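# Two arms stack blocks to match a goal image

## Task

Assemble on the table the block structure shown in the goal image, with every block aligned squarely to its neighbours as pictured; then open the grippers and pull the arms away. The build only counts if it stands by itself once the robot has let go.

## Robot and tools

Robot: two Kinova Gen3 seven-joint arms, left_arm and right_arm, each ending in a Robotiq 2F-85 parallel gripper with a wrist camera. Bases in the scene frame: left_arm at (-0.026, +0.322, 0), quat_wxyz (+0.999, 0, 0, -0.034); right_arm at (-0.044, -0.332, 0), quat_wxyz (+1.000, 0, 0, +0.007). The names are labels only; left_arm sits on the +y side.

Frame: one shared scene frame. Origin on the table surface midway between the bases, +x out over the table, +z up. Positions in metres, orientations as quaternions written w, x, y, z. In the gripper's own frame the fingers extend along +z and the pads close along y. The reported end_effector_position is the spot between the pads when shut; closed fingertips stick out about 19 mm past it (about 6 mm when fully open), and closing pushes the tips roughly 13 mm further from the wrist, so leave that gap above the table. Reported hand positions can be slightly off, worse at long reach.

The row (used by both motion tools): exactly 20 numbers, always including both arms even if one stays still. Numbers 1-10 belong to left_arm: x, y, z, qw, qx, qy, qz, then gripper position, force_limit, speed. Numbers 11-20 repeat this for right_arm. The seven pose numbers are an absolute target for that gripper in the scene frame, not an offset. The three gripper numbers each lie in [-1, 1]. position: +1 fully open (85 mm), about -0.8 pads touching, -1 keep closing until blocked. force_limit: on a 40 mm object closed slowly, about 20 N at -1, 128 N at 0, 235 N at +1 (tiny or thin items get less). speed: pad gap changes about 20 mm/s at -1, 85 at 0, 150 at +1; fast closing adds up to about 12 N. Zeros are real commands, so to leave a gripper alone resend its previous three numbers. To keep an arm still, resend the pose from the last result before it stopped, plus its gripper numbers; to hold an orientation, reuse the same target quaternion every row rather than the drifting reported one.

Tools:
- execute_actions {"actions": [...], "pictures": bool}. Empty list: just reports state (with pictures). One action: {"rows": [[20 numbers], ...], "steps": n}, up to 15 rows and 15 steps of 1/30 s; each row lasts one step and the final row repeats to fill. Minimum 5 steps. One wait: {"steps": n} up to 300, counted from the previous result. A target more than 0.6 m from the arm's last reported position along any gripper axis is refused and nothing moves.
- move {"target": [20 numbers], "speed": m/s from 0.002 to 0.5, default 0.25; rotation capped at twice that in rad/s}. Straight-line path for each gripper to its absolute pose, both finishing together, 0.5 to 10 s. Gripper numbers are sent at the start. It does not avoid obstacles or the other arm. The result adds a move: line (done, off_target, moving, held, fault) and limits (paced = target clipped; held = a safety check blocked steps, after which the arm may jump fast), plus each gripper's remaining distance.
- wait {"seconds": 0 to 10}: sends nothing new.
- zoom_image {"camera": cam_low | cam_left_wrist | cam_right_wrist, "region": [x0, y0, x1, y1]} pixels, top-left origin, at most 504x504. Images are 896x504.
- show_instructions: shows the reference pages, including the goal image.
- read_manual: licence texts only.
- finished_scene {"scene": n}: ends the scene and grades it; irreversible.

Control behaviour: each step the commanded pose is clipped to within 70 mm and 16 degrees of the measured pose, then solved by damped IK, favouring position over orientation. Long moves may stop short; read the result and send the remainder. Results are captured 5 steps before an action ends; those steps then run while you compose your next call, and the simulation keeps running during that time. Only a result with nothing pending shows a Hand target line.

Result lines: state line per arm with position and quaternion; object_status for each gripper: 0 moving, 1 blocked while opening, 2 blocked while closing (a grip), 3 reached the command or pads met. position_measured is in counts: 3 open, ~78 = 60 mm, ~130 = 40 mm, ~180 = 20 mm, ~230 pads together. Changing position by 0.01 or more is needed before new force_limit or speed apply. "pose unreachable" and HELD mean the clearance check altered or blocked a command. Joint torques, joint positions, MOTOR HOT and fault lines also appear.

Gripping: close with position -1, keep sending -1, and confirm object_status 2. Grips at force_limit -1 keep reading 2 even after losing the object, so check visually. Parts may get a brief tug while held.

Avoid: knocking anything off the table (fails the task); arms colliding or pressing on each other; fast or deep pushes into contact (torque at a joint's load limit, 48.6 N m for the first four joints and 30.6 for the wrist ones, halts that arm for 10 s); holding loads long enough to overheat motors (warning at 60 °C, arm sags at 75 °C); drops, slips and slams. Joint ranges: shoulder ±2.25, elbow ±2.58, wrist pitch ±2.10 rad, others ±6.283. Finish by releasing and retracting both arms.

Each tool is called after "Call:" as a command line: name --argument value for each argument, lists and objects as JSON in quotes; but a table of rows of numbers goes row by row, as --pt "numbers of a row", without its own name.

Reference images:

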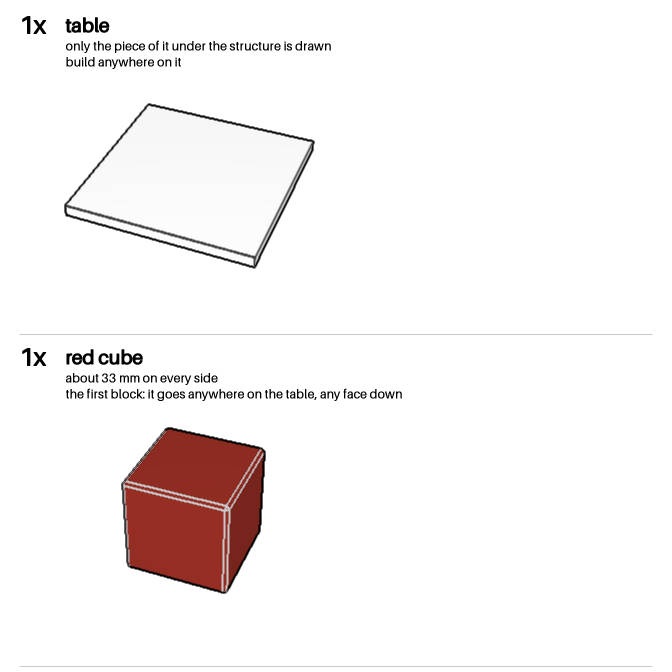

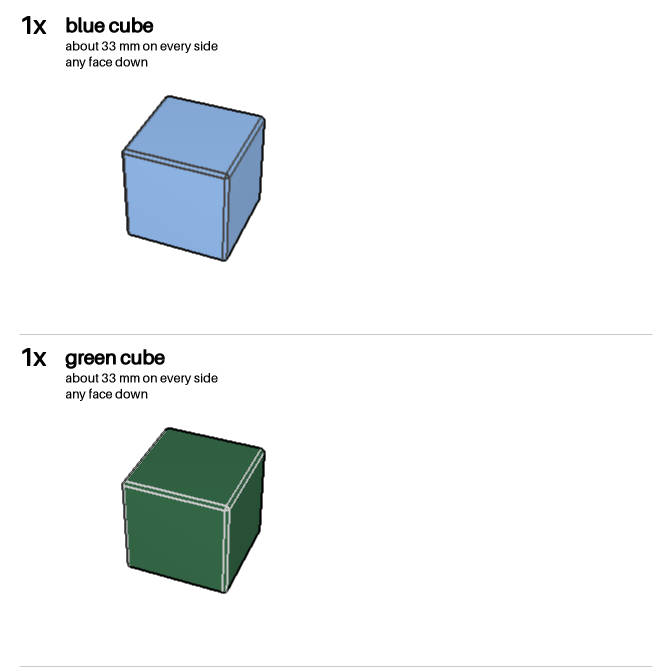

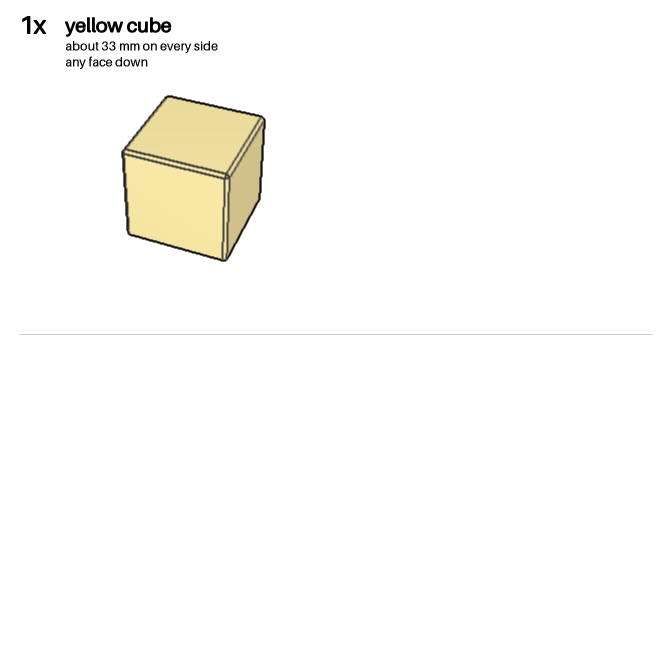

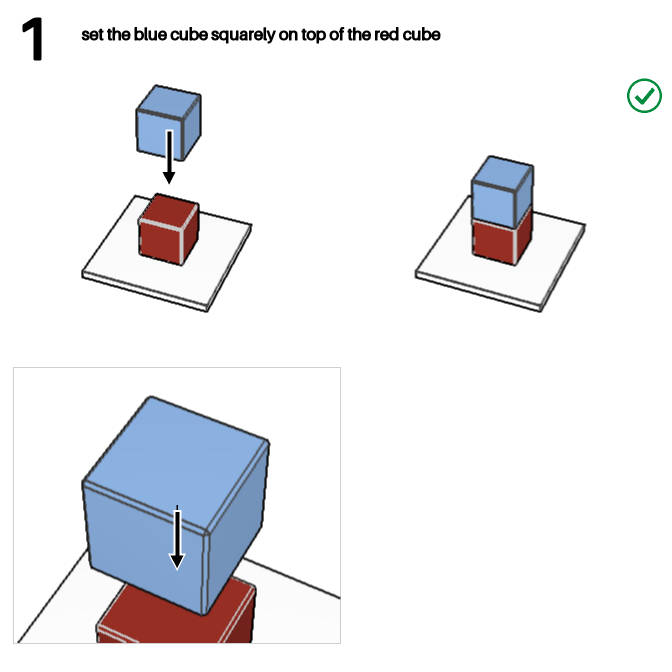

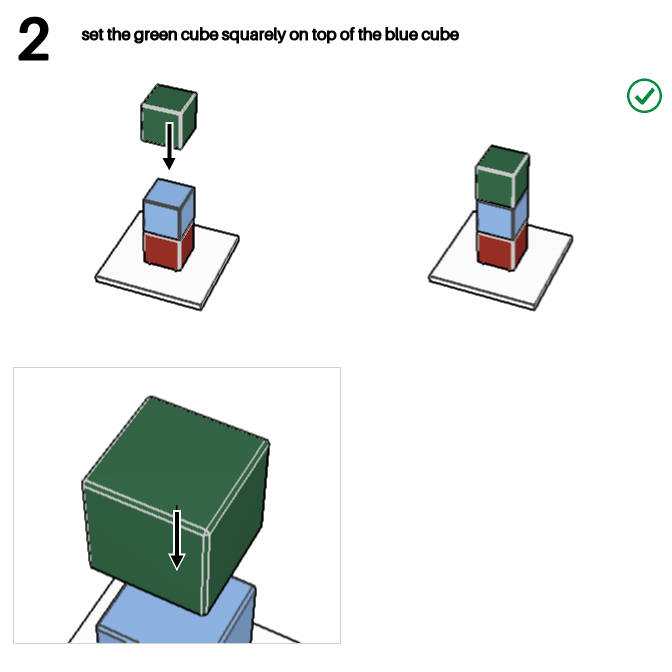

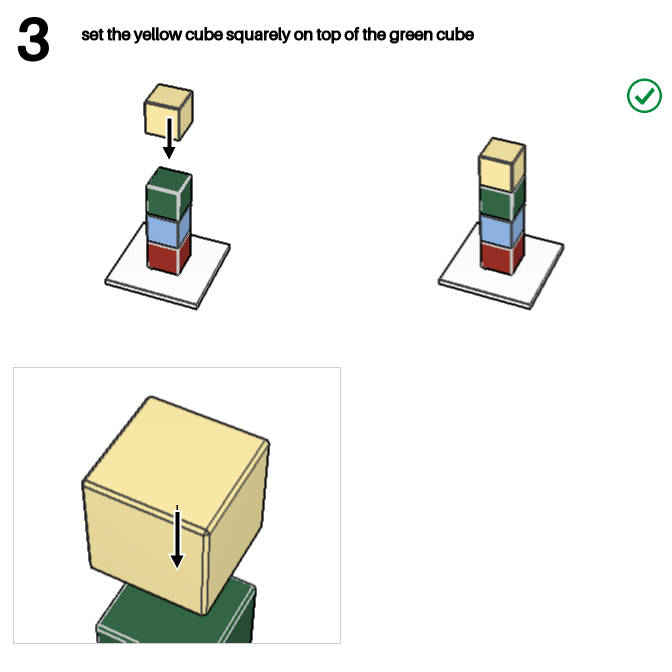

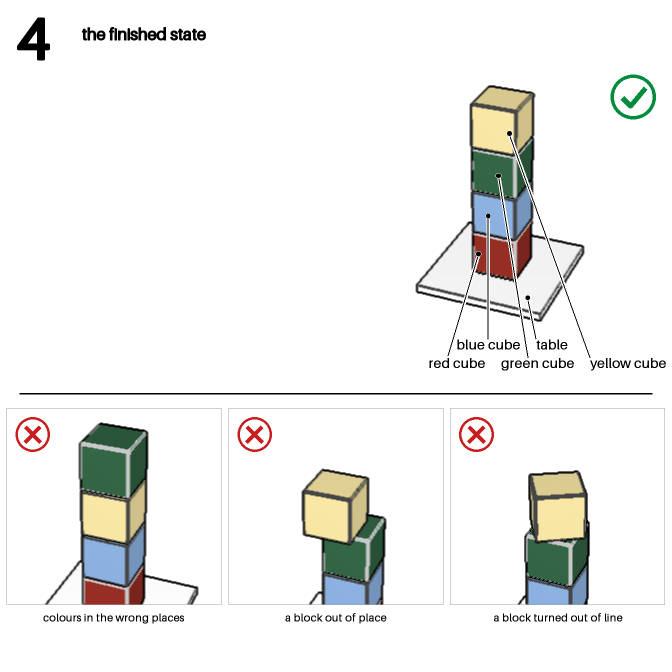

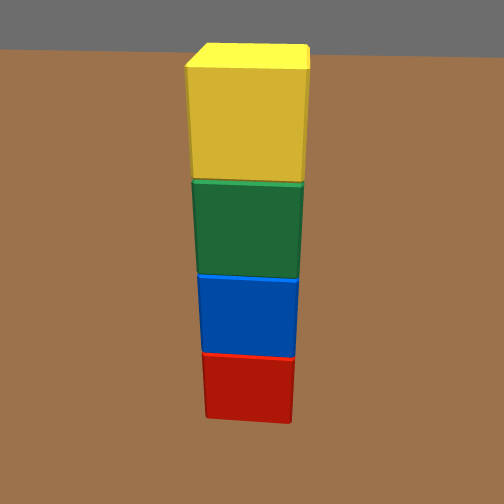

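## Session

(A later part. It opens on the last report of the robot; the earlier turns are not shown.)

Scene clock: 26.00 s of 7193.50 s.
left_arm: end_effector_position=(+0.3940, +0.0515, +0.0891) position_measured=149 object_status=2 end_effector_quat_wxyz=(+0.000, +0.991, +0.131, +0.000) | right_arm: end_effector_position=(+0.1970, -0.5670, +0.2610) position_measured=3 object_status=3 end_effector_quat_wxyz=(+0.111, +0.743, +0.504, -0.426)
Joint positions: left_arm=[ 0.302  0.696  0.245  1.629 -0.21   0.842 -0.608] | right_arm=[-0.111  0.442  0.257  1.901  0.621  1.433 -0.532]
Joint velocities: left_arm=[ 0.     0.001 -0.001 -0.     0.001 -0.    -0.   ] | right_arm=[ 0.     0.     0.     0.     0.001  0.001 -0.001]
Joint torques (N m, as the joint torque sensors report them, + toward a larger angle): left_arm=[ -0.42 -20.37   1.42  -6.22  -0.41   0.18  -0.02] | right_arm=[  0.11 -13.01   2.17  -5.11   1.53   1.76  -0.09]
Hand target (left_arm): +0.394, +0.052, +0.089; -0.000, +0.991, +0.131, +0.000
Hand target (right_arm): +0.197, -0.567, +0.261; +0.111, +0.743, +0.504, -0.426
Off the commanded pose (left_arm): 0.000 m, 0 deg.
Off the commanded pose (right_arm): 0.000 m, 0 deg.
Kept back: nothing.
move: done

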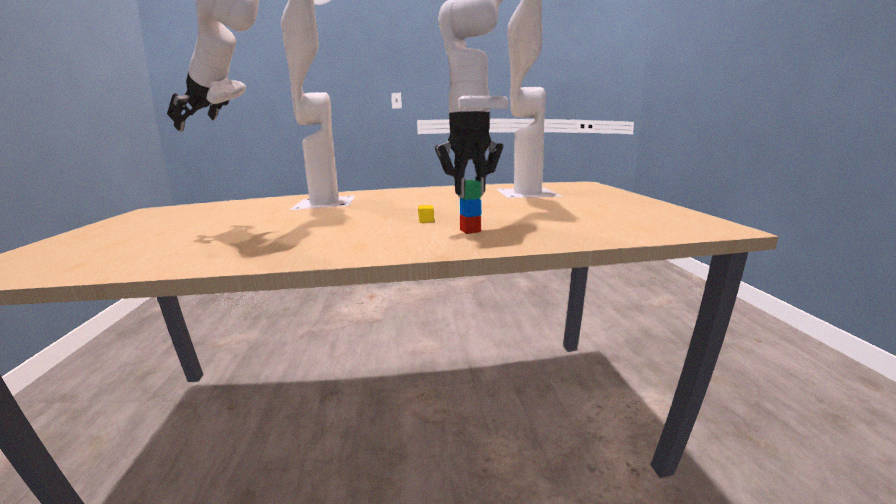

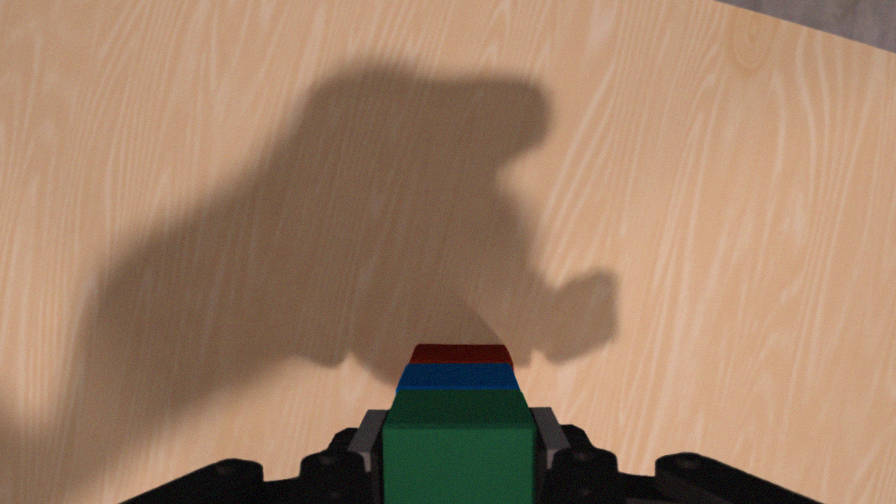

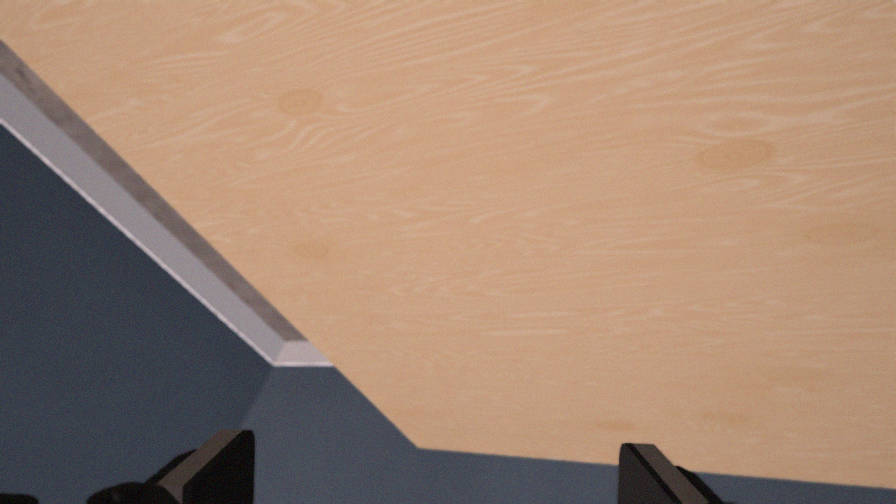

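Call:
move --target '[0.394,0.0515,0.089,0,0.991,0.131,0,0.4,-0.5,0.5,0.197,-0.567,0.261,0.111,0.743,0.504,-0.426,1,0,0]'

Call:
move --target '[0.394,0.0515,0.13,0,0.991,0.131,0,0.4,-0.5,0.5,0.197,-0.567,0.261,0.111,0.743,0.504,-0.426,1,0,0]'

Call:
move --target '[0.29,-0.03,0.12,0,1,0,0,0.4,-0.5,0.5,0.197,-0.567,0.261,0.111,0.743,0.504,-0.426,1,0,0]'

Call:
move --target '[0.29,-0.03,0.022,0,1,0,0,0.4,-0.5,0.5,0.197,-0.567,0.261,0.111,0.743,0.504,-0.426,1,0,0]' --speed 0.15

Call:
move --target '[0.29,-0.03,0.022,0,1,0,0,-1,-0.5,0.5,0.197,-0.567,0.261,0.111,0.743,0.504,-0.426,1,0,0]'

Call:
move --target '[0.29,-0.03,0.133,0,1,0,0,-1,-0.5,0.5,0.197,-0.567,0.261,0.111,0.743,0.504,-0.426,1,0,0]'

Call:
move --target '[0.394,0.0515,0.133,0,0.991,0.131,0,-1,-0.5,0.5,0.197,-0.567,0.261,0.111,0.743,0.504,-0.426,1,0,0]'

Call:
move --target '[0.394,0.0515,0.1215,0,0.991,0.131,0,-1,-0.5,0.5,0.197,-0.567,0.261,0.111,0.743,0.504,-0.426,1,0,0]' --speed 0.02

Call:
move --target '[0.394,0.0515,0.1215,0,0.991,0.131,0,0.4,-0.5,0.5,0.197,-0.567,0.261,0.111,0.743,0.504,-0.426,1,0,0]'

Call:
move --target '[0.394,0.0515,0.22,0,0.991,0.131,0,0.4,-0.5,0.5,0.197,-0.567,0.261,0.111,0.743,0.504,-0.426,1,0,0]'

Scene clock: 27.07 s of 7193.50 s.
left_arm: end_effector_position=(+0.3940, +0.0515, +0.0890) position_measured=78 object_status=3 end_effector_quat_wxyz=(+0.000, +0.991, +0.131, +0.000) | right_arm: end_effector_position=(+0.1970, -0.5670, +0.2610) position_measured=3 object_status=3 end_effector_quat_wxyz=(+0.111, +0.743, +0.504, -0.426)
Joint positions: left_arm=[ 0.302  0.696  0.245  1.629 -0.21   0.842 -0.608] | right_arm=[-0.111  0.442  0.257  1.901  0.621  1.433 -0.532]
Joint velocities: left_arm=[-0.     0.    -0.001  0.    -0.001 -0.    -0.001] | right_arm=[-0.     0.    -0.     0.001  0.001  0.001 -0.   ]
Joint torques (N m, as the joint torque sensors report them, + toward a larger angle): left_arm=[ -0.48 -20.3    1.47  -6.1   -0.39   0.18  -0.06] | right_arm=[  0.08 -12.78   2.23  -5.17   1.62   1.92  -0.08]
Hand target (left_arm): +0.394, +0.051, +0.089; -0.000, +0.991, +0.131, +0.000
Hand target (right_arm): +0.197, -0.567, +0.261; +0.111, +0.743, +0.504, -0.426
Off the commanded pose (left_arm): 0.000 m, 0 deg.
Off the commanded pose (right_arm): 0.000 m, 0 deg.
Kept back: nothing.
move: done

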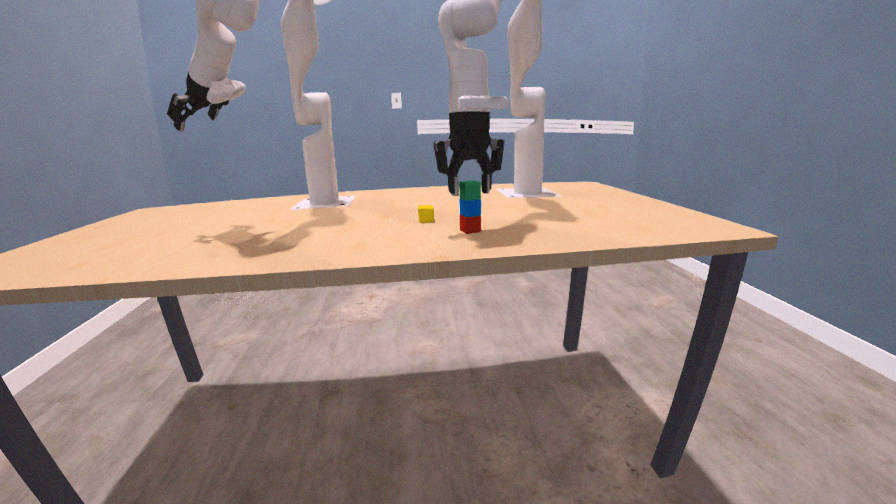

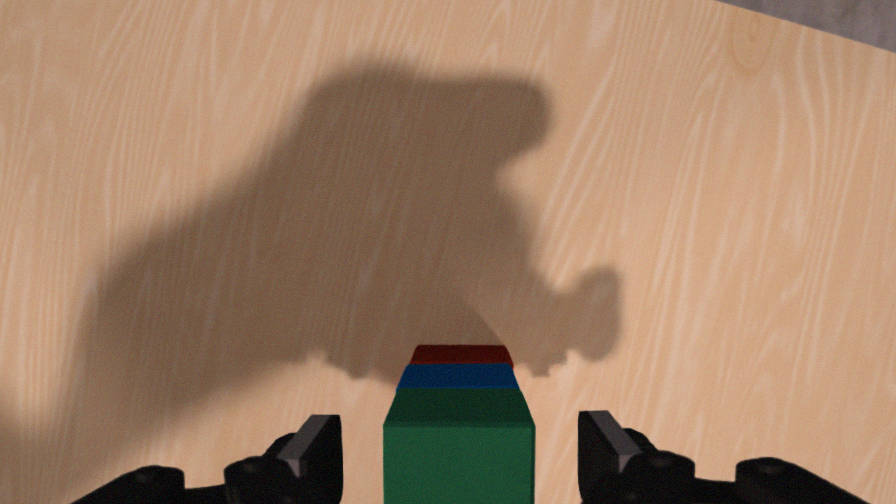

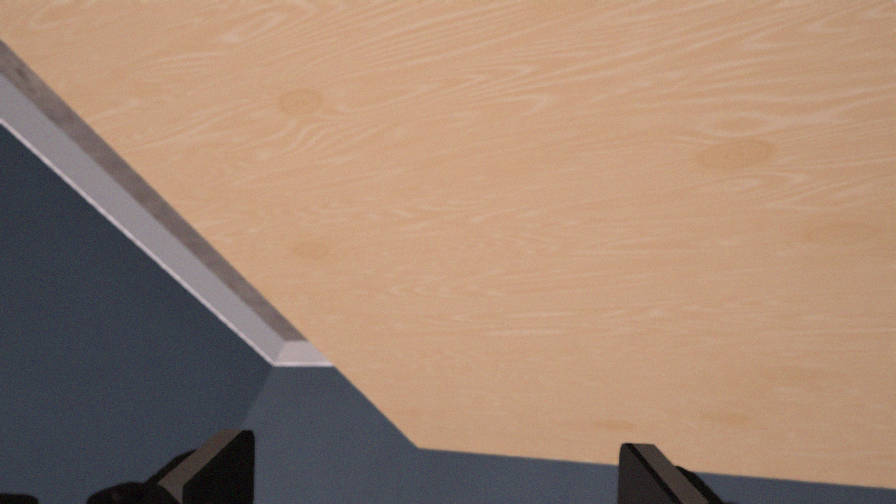

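Scene clock: 27.77 s of 7193.50 s.
left_arm: end_effector_position=(+0.3939, +0.0514, +0.1298) position_measured=78 object_status=3 end_effector_quat_wxyz=(+0.000, +0.991, +0.131, -0.000) | right_arm: end_effector_position=(+0.1970, -0.5670, +0.2610) position_measured=3 object_status=3 end_effector_quat_wxyz=(+0.111, +0.743, +0.504, -0.426)
Joint positions: left_arm=[ 0.291  0.635  0.263  1.587 -0.191  0.945 -0.623] | right_arm=[-0.111  0.442  0.257  1.901  0.621  1.433 -0.532]
Joint velocities: left_arm=[-0.001 -0.003  0.    -0.     0.001  0.    -0.   ] | right_arm=[-0.    -0.     0.001 -0.     0.002 -0.    -0.   ]
Joint torques (N m, as the joint torque sensors report them, + toward a larger angle): left_arm=[ -0.29 -19.76   1.38  -6.73  -0.4    0.25  -0.07] | right_arm=[  0.34 -12.82   2.35  -5.14   1.58   1.79  -0.12]
Hand target (left_arm): +0.394, +0.051, +0.130; +0.000, +0.991, +0.131, -0.000
Hand target (right_arm): +0.197, -0.567, +0.261; +0.111, +0.743, +0.504, -0.426
Off the commanded pose (left_arm): 0.000 m, 0 deg.
Off the commanded pose (right_arm): 0.000 m, 0 deg.
Kept back: nothing.
move: done

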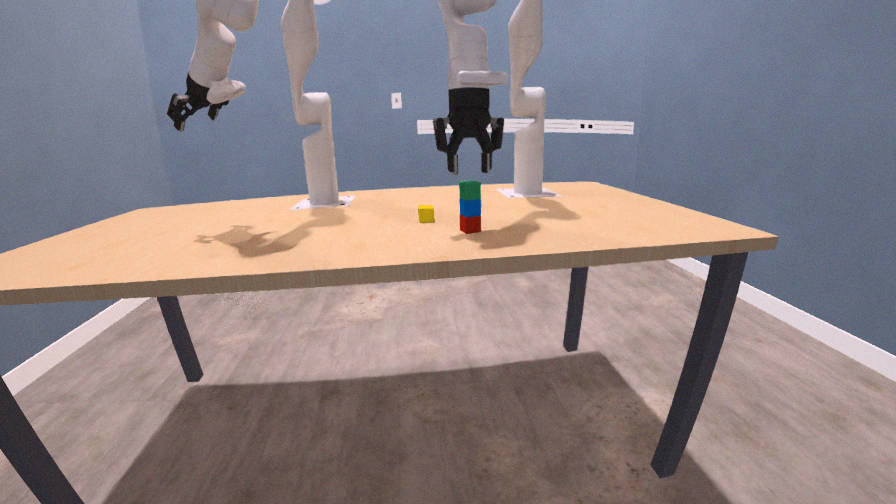

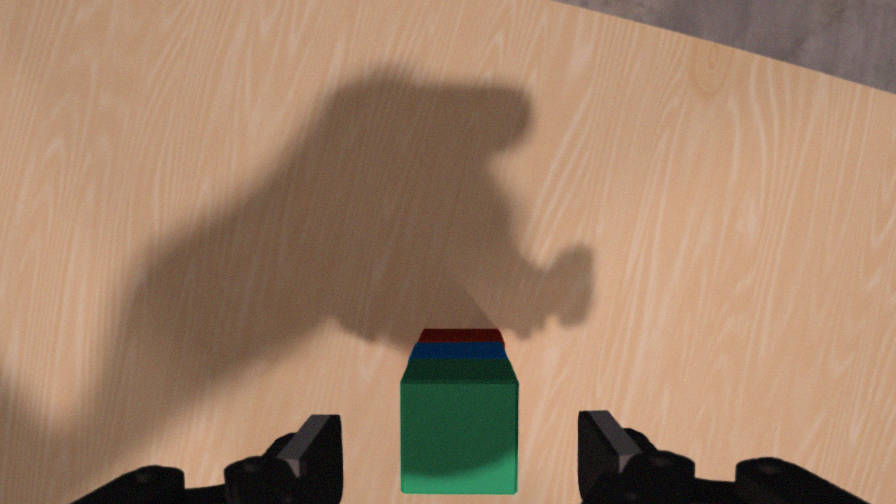

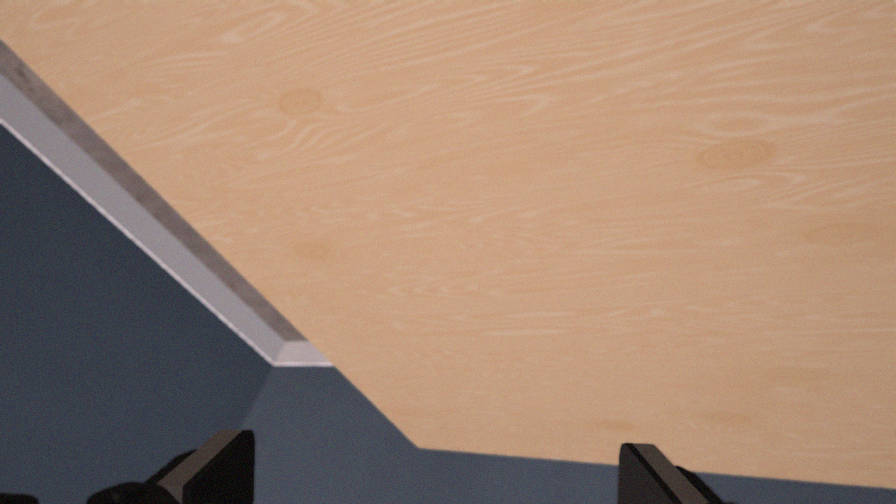

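Scene clock: 28.67 s of 7193.50 s.
left_arm: end_effector_position=(+0.2907, -0.0296, +0.1200) position_measured=78 object_status=3 end_effector_quat_wxyz=(-0.000, +1.000, +0.000, +0.000) | right_arm: end_effector_position=(+0.1970, -0.5670, +0.2610) position_measured=3 object_status=3 end_effector_quat_wxyz=(+0.111, +0.743, +0.504, -0.426)
Joint positions: left_arm=[ 0.502  0.609  0.331  1.697 -0.245  0.877 -0.567] | right_arm=[-0.111  0.442  0.257  1.901  0.621  1.433 -0.532]
Joint velocities: left_arm=[ 0.006  0.     0.005 -0.    -0.003  0.     0.003] | right_arm=[-0.002 -0.     0.     0.    -0.001  0.     0.   ]
Joint torques (N m, as the joint torque sensors report them, + toward a larger angle): left_arm=[ -0.61 -18.68   1.6   -6.23  -0.3    0.27  -0.13] | right_arm=[  0.45 -12.95   2.29  -5.05   1.58   1.84  -0.04]
Hand target (left_arm): +0.290, -0.030, +0.120; -0.000, +1.000, +0.000, +0.000
Hand target (right_arm): +0.197, -0.567, +0.261; +0.111, +0.743, +0.504, -0.426
Off the commanded pose (left_arm): 0.001 m, 0 deg.
Off the commanded pose (right_arm): 0.000 m, 0 deg.
Kept back: nothing.
move: done

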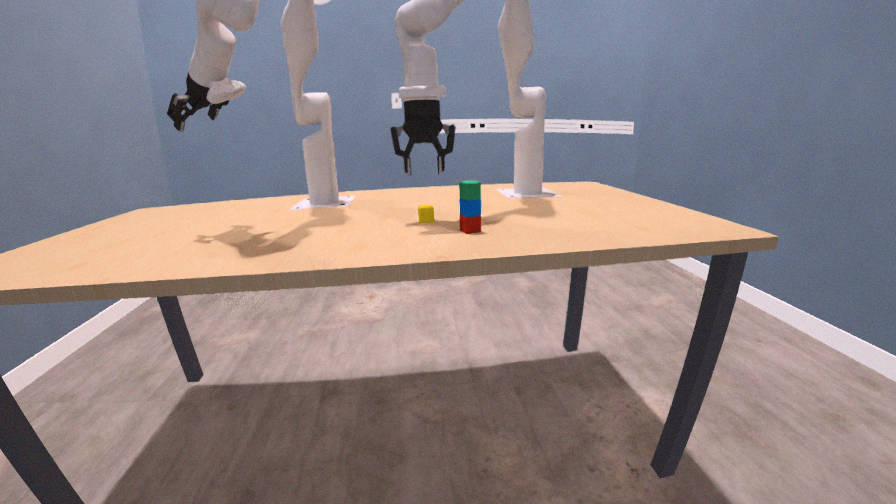

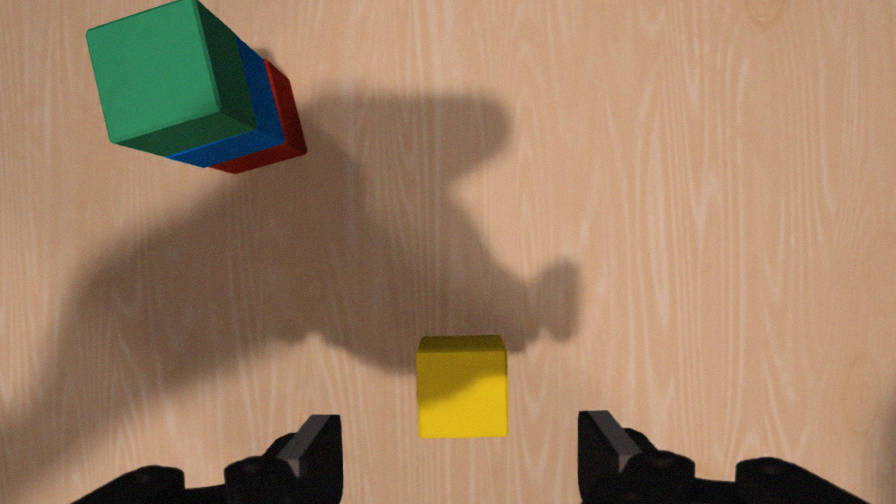

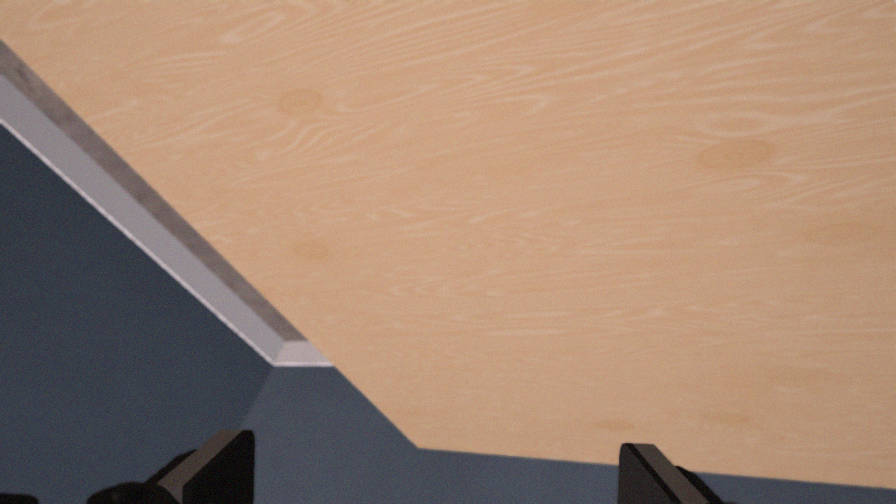

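Scene clock: 29.67 s of 7193.50 s.
left_arm: end_effector_position=(+0.2904, -0.0299, +0.0224) position_measured=78 object_status=3 end_effector_quat_wxyz=(-0.000, +1.000, +0.000, +0.000) | right_arm: end_effector_position=(+0.1970, -0.5670, +0.2610) position_measured=3 object_status=3 end_effector_quat_wxyz=(+0.111, +0.743, +0.504, -0.426)
Joint positions: left_arm=[ 0.548  0.778  0.263  1.769 -0.314  0.635 -0.509] | right_arm=[-0.111  0.442  0.257  1.901  0.621  1.433 -0.532]
Joint velocities: left_arm=[ 0.003  0.005  0.001 -0.    -0.     0.     0.   ] | right_arm=[-0.001  0.     0.     0.     0.001  0.     0.001]
Joint torques (N m, as the joint torque sensors report them, + toward a larger angle): left_arm=[ -0.81 -19.84   1.68  -4.74  -0.38   0.2   -0.04] | right_arm=[  0.28 -12.94   2.11  -5.25   1.7    1.88  -0.02]
Hand target (left_arm): +0.290, -0.030, +0.022; -0.000, +1.000, +0.000, +0.000
Hand target (right_arm): +0.197, -0.567, +0.261; +0.111, +0.743, +0.504, -0.426
Off the commanded pose (left_arm): 0.001 m, 0 deg.
Off the commanded pose (right_arm): 0.000 m, 0 deg.
Kept back: nothing.
move: done

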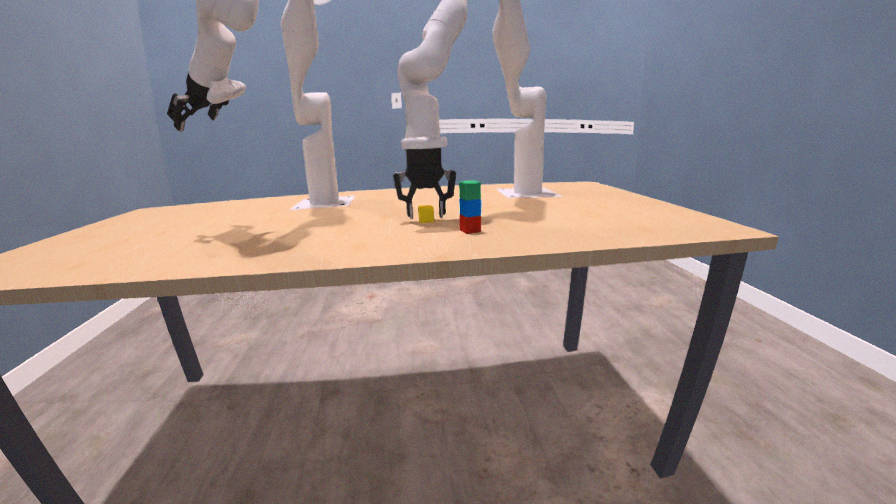

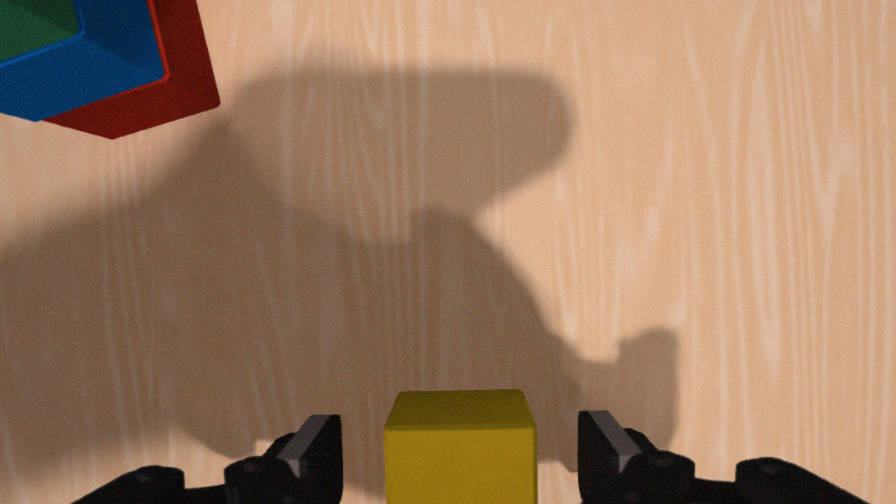

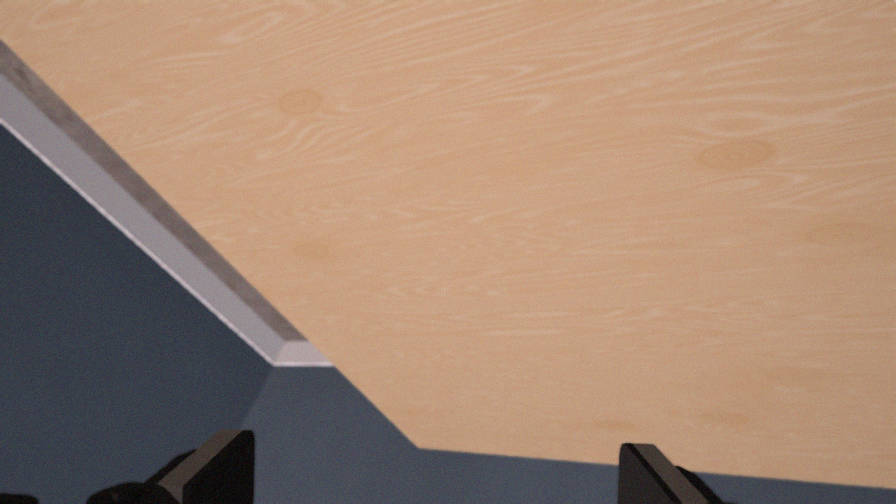

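Scene clock: 30.37 s of 7193.50 s.
left_arm: end_effector_position=(+0.2902, -0.0301, +0.0223) position_measured=150 object_status=2 end_effector_quat_wxyz=(+0.000, +1.000, +0.000, +0.000) | right_arm: end_effector_position=(+0.1970, -0.5670, +0.2610) position_measured=3 object_status=3 end_effector_quat_wxyz=(+0.111, +0.743, +0.504, -0.426)
Joint positions: left_arm=[ 0.548  0.779  0.264  1.769 -0.314  0.634 -0.509] | right_arm=[-0.111  0.442  0.257  1.901  0.621  1.433 -0.532]
Joint velocities: left_arm=[-0.  0. -0. -0.  0. -0. -0.] | right_arm=[ 0.001 -0.    -0.     0.    -0.001  0.     0.001]
Joint torques (N m, as the joint torque sensors report them, + toward a larger angle): left_arm=[ -0.36 -19.49   1.67  -4.47  -0.37   0.15  -0.03] | right_arm=[  0.26 -12.97   2.38  -5.14   1.59   1.82  -0.01]
Hand target (left_arm): +0.290, -0.030, +0.022; -0.000, +1.000, -0.000, +0.000
Hand target (right_arm): +0.197, -0.567, +0.261; +0.111, +0.743, +0.504, -0.426
Off the commanded pose (left_arm): 0.000 m, 0 deg.
Off the commanded pose (right_arm): 0.000 m, 0 deg.
Kept back: nothing.
move: done

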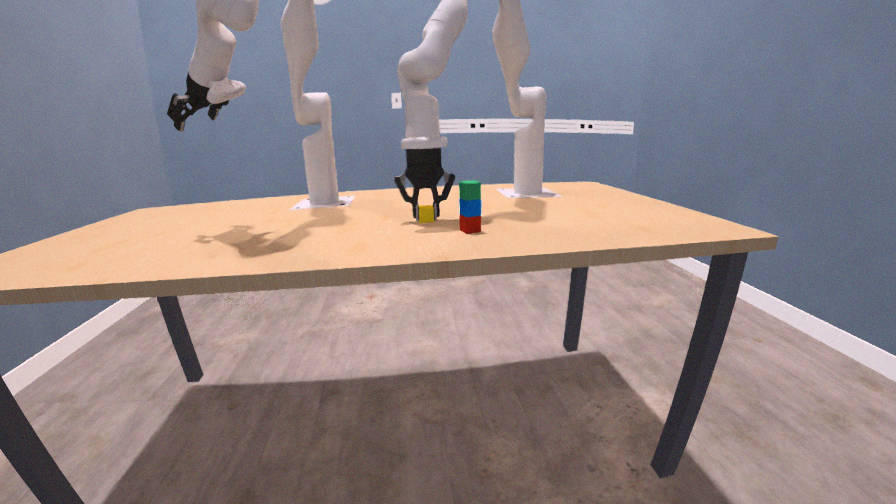

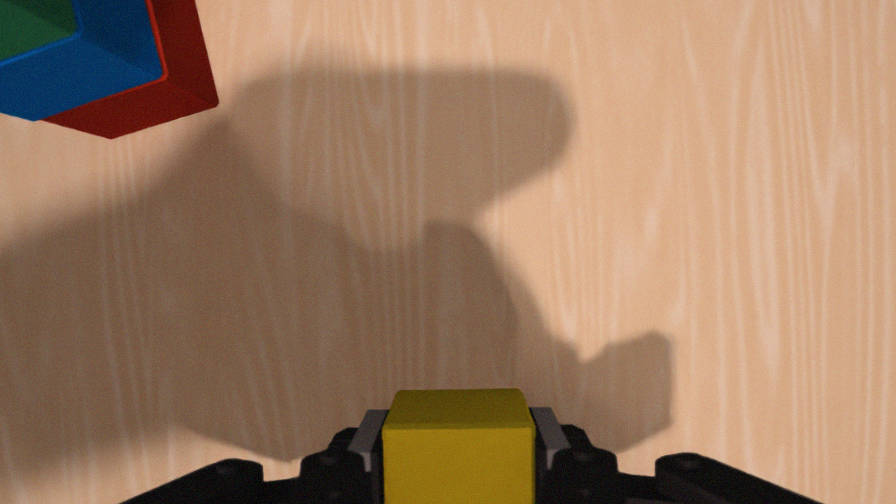

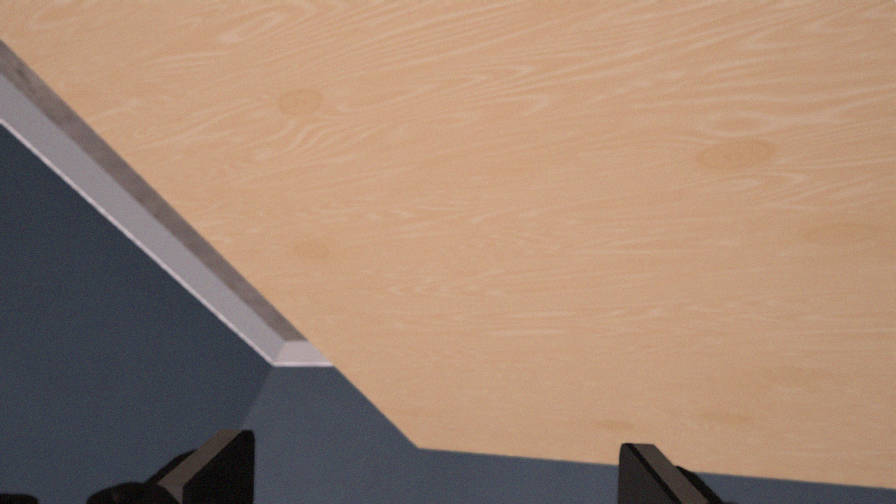

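Scene clock: 31.23 s of 7193.50 s.
left_arm: end_effector_position=(+0.2897, -0.0302, +0.1326) position_measured=150 object_status=2 end_effector_quat_wxyz=(+0.000, +1.000, -0.000, -0.000) | right_arm: end_effector_position=(+0.1970, -0.5670, +0.2610) position_measured=3 object_status=3 end_effector_quat_wxyz=(+0.111, +0.743, +0.504, -0.426)
Joint positions: left_arm=[ 0.498  0.589  0.339  1.684 -0.235  0.91  -0.574] | right_arm=[-0.111  0.442  0.257  1.901  0.621  1.433 -0.532]
Joint velocities: left_arm=[-0.002 -0.004 -0.001 -0.001  0.    -0.    -0.   ] | right_arm=[ 0.     0.    -0.    -0.     0.    -0.    -0.002]
Joint torques (N m, as the joint torque sensors report them, + toward a larger angle): left_arm=[ -0.43 -18.68   1.64  -6.49  -0.47   0.17   0.03] | right_arm=[  0.31 -12.82   2.15  -5.13   1.62   1.77  -0.1 ]
Hand target (left_arm): +0.290, -0.030, +0.133; +0.000, +1.000, -0.000, -0.000
Hand target (right_arm): +0.197, -0.567, +0.261; +0.111, +0.743, +0.504, -0.426
Off the commanded pose (left_arm): 0.001 m, 0 deg.
Off the commanded pose (right_arm): 0.000 m, 0 deg.
Kept back: nothing.
move: done

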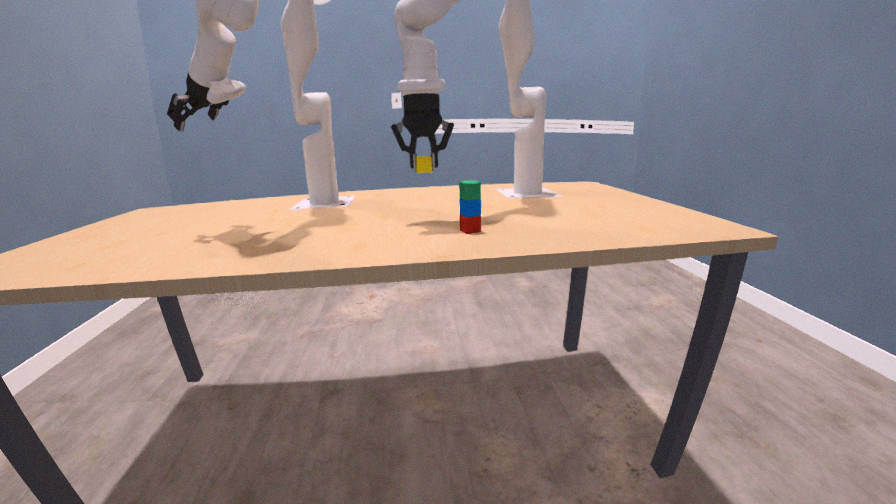

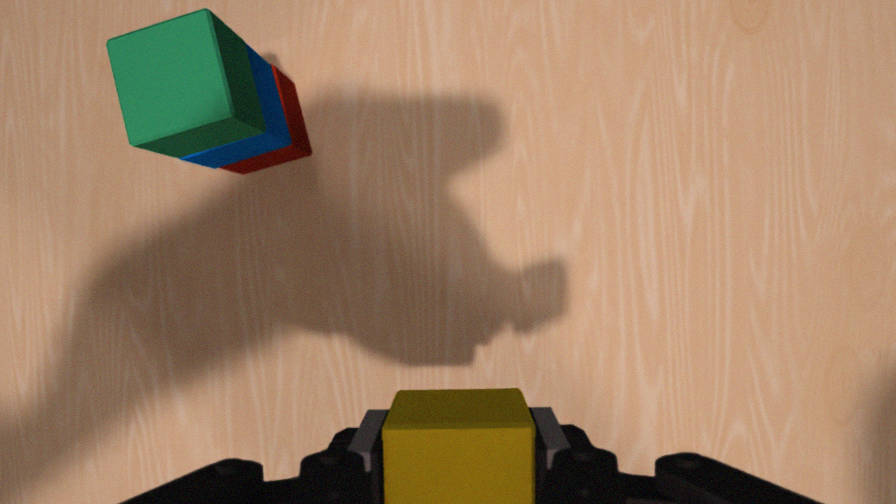

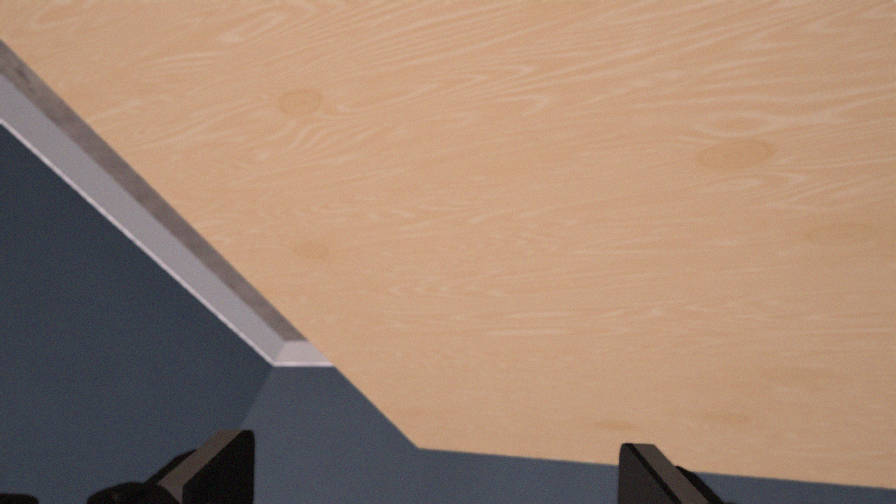

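Scene clock: 32.13 s of 7193.50 s.
left_arm: end_effector_position=(+0.3935, +0.0511, +0.1332) position_measured=150 object_status=2 end_effector_quat_wxyz=(+0.000, +0.991, +0.131, -0.000) | right_arm: end_effector_position=(+0.1970, -0.5670, +0.2610) position_measured=3 object_status=3 end_effector_quat_wxyz=(+0.111, +0.743, +0.504, -0.426)
Joint positions: left_arm=[ 0.291  0.63   0.263  1.585 -0.188  0.951 -0.626] | right_arm=[-0.111  0.442  0.257  1.901  0.621  1.433 -0.532]
Joint velocities: left_arm=[-0.004  0.003 -0.004 -0.001  0.002  0.    -0.002] | right_arm=[-0.001 -0.    -0.     0.    -0.001  0.    -0.   ]
Joint torques (N m, as the joint torque sensors report them, + toward a larger angle): left_arm=[ -0.11 -19.7    1.45  -6.82  -0.52   0.27  -0.14] | right_arm=[  0.31 -13.09   2.33  -5.06   1.68   1.88  -0.13]
Hand target (left_arm): +0.394, +0.051, +0.133; +0.000, +0.991, +0.131, -0.000
Hand target (right_arm): +0.197, -0.567, +0.261; +0.111, +0.743, +0.504, -0.426
Off the commanded pose (left_arm): 0.001 m, 0 deg.
Off the commanded pose (right_arm): 0.000 m, 0 deg.
Kept back: nothing.
move: done

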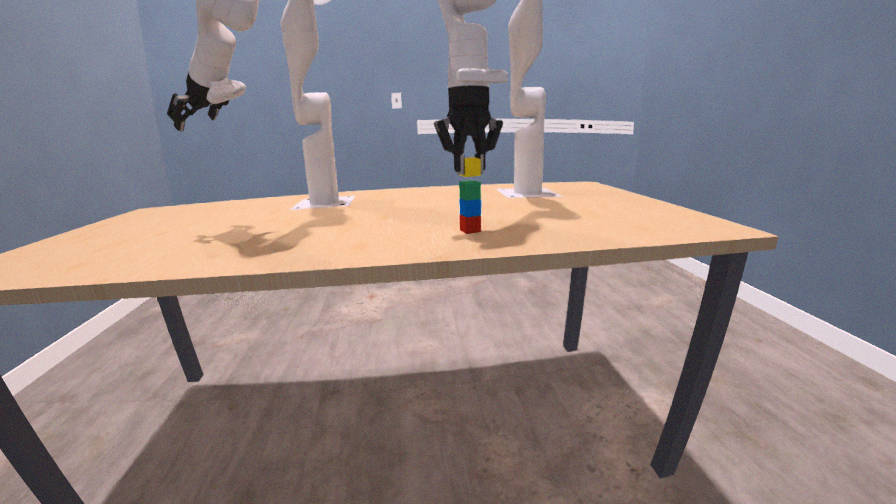

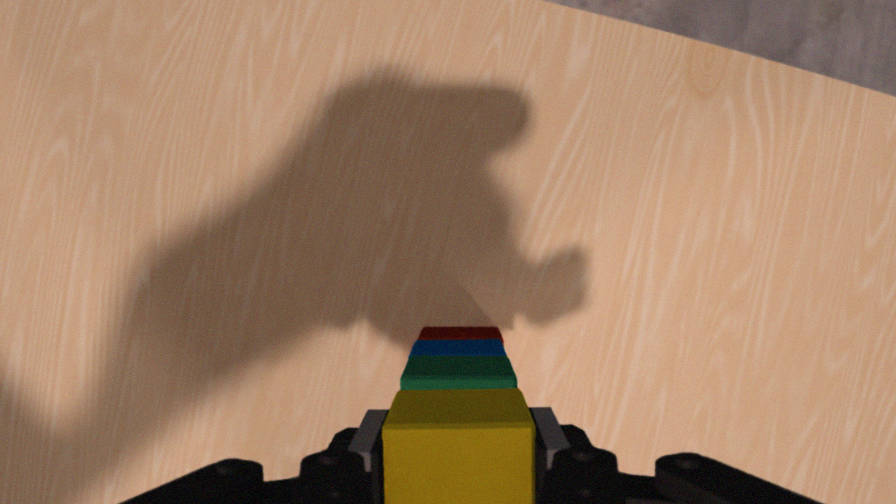

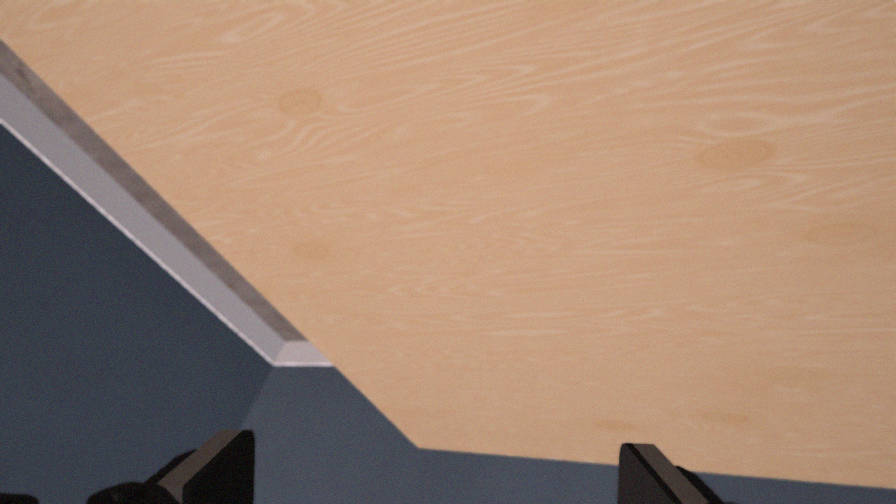

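Scene clock: 32.93 s of 7193.50 s.
left_arm: end_effector_position=(+0.3940, +0.0515, +0.1216) position_measured=150 object_status=2 end_effector_quat_wxyz=(-0.000, +0.991, +0.131, +0.000) | right_arm: end_effector_position=(+0.1970, -0.5670, +0.2610) position_measured=3 object_status=3 end_effector_quat_wxyz=(+0.111, +0.743, +0.504, -0.426)
Joint positions: left_arm=[ 0.294  0.647  0.257  1.597 -0.194  0.923 -0.621] | right_arm=[-0.111  0.442  0.257  1.901  0.621  1.433 -0.532]
Joint velocities: left_arm=[ 0.001  0.     0.    -0.     0.001  0.     0.001] | right_arm=[ 0.     0.    -0.     0.001 -0.001  0.    -0.001]
Joint torques (N m, as the joint torque sensors report them, + toward a larger angle): left_arm=[ -0.49 -20.03   1.56  -6.69  -0.39   0.2    0.01] | right_arm=[  0.37 -12.93   2.21  -5.16   1.59   1.81  -0.09]
Hand target (left_arm): +0.394, +0.052, +0.122; -0.000, +0.991, +0.131, +0.000
Hand target (right_arm): +0.197, -0.567, +0.261; +0.111, +0.743, +0.504, -0.426
Off the commanded pose (left_arm): 0.000 m, 0 deg.
Off the commanded pose (right_arm): 0.000 m, 0 deg.
Kept back: nothing.
move: done

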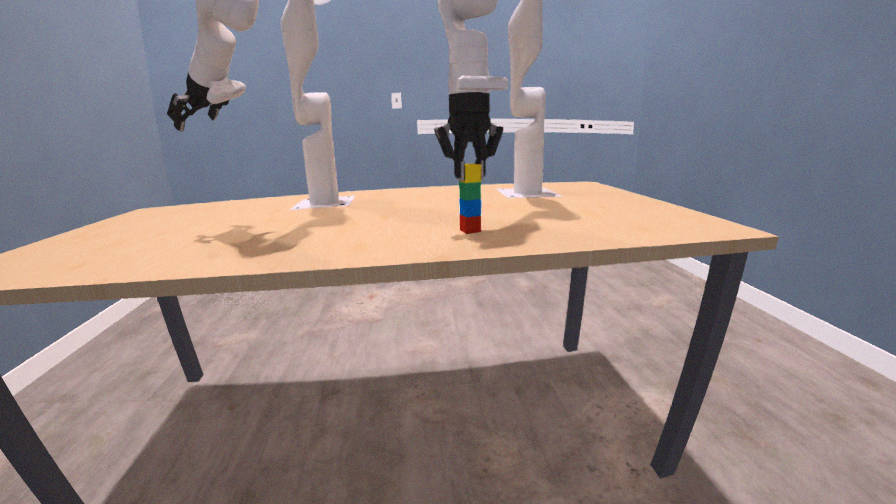

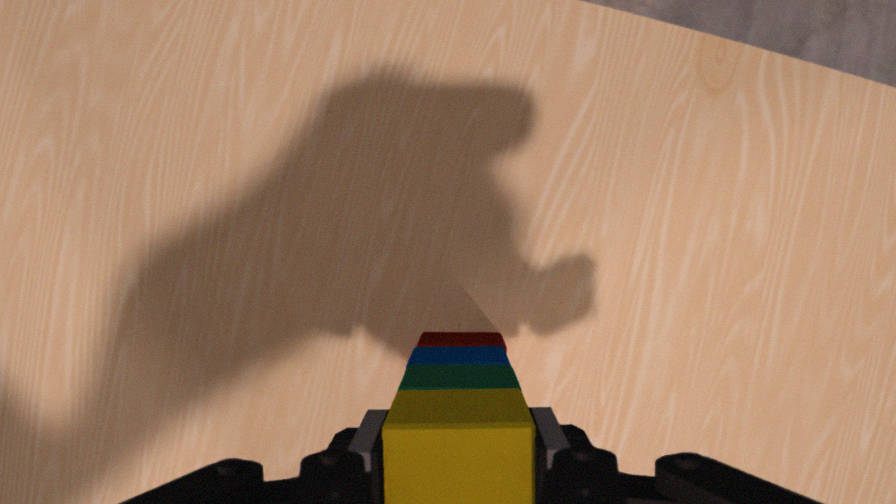

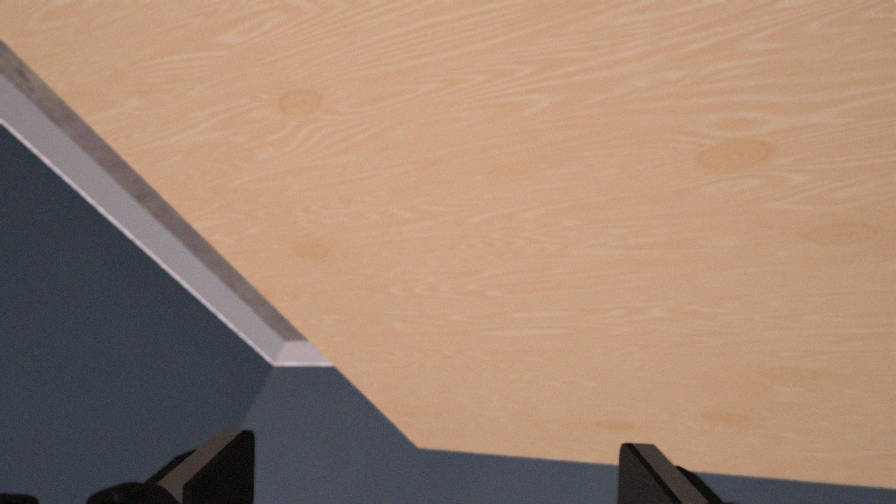

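Scene clock: 33.63 s of 7193.50 s.
left_arm: end_effector_position=(+0.3940, +0.0515, +0.1215) position_measured=78 object_status=3 end_effector_quat_wxyz=(+0.000, +0.991, +0.131, +0.000) | right_arm: end_effector_position=(+0.1970, -0.5670, +0.2610) position_measured=3 object_status=3 end_effector_quat_wxyz=(+0.111, +0.743, +0.504, -0.426)
Joint positions: left_arm=[ 0.294  0.647  0.257  1.597 -0.194  0.923 -0.621] | right_arm=[-0.111  0.442  0.257  1.901  0.621  1.433 -0.532]
Joint velocities: left_arm=[ 0.     0.     0.001  0.    -0.     0.     0.   ] | right_arm=[ 0.    -0.    -0.    -0.     0.002  0.001 -0.001]
Joint torques (N m, as the joint torque sensors report them, + toward a larger angle): left_arm=[ -0.46 -19.88   1.55  -6.61  -0.41   0.17  -0.04] | right_arm=[  0.29 -12.72   2.19  -5.04   1.65   1.74  -0.07]
Hand target (left_arm): +0.394, +0.051, +0.122; -0.000, +0.991, +0.131, +0.000
Hand target (right_arm): +0.197, -0.567, +0.261; +0.111, +0.743, +0.504, -0.426
Off the commanded pose (left_arm): 0.000 m, 0 deg.
Off the commanded pose (right_arm): 0.000 m, 0 deg.
Kept back: nothing.
move: done

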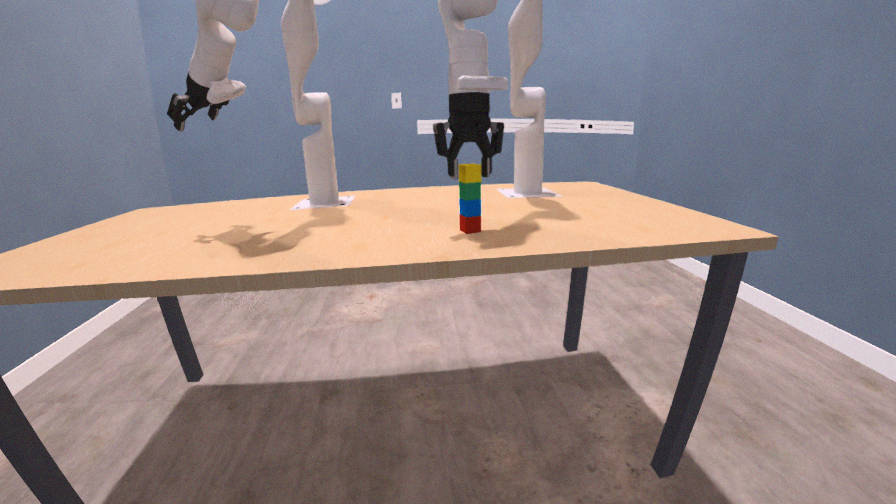

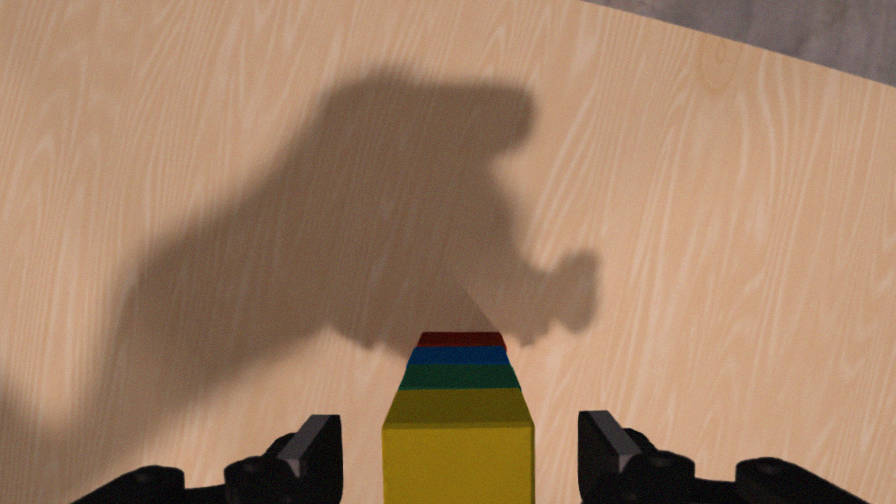

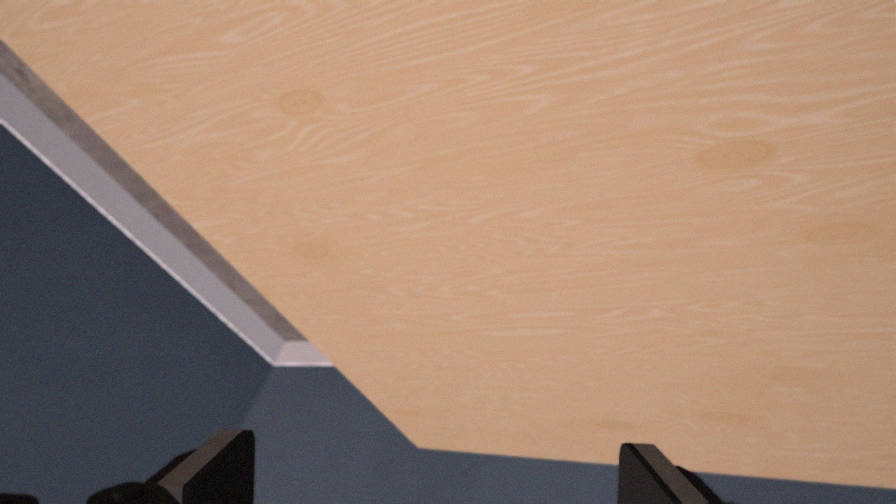

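Scene clock: 34.40 s of 7193.50 s.
left_arm: end_effector_position=(+0.3939, +0.0513, +0.2198) position_measured=78 object_status=3 end_effector_quat_wxyz=(+0.000, +0.991, +0.131, -0.000) | right_arm: end_effector_position=(+0.1970, -0.5670, +0.2610) position_measured=3 object_status=3 end_effector_quat_wxyz=(+0.111, +0.743, +0.504, -0.426)
Joint positions: left_arm=[ 0.277  0.53   0.288  1.451 -0.155  1.184 -0.655] | right_arm=[-0.111  0.442  0.257  1.901  0.621  1.433 -0.532]
Joint velocities: left_arm=[-0.001 -0.001 -0.    -0.001 -0.     0.    -0.001] | right_arm=[ 0.    -0.    -0.001 -0.    -0.001 -0.     0.   ]
Joint torques (N m, as the joint torque sensors report them, + toward a larger angle): left_arm=[ -0.59 -18.92   1.18  -7.58  -0.45   0.19   0.05] | right_arm=[  0.38 -12.87   2.18  -5.15   1.71   1.81  -0.09]
Hand target (left_arm): +0.394, +0.051, +0.220; +0.000, +0.991, +0.131, -0.000
Hand target (right_arm): +0.197, -0.567, +0.261; +0.111, +0.743, +0.504, -0.426
Off the commanded pose (left_arm): 0.000 m, 0 deg.
Off the commanded pose (right_arm): 0.000 m, 0 deg.
Kept back: nothing.
move: done

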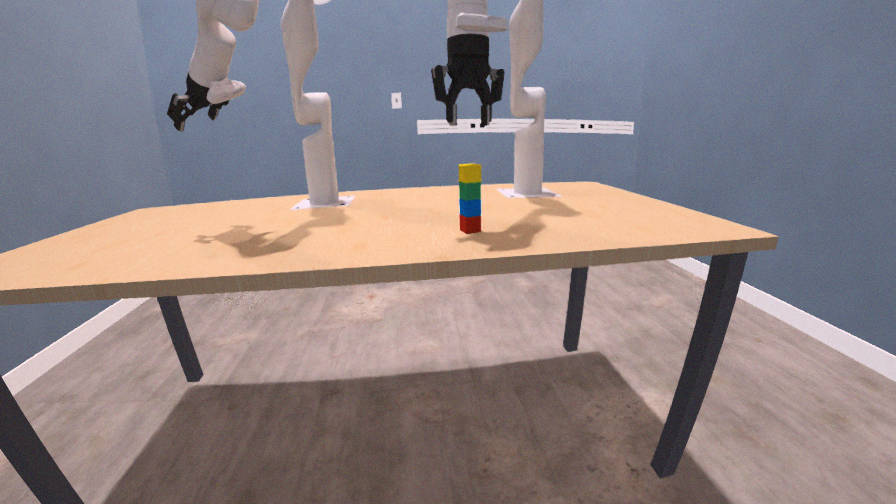

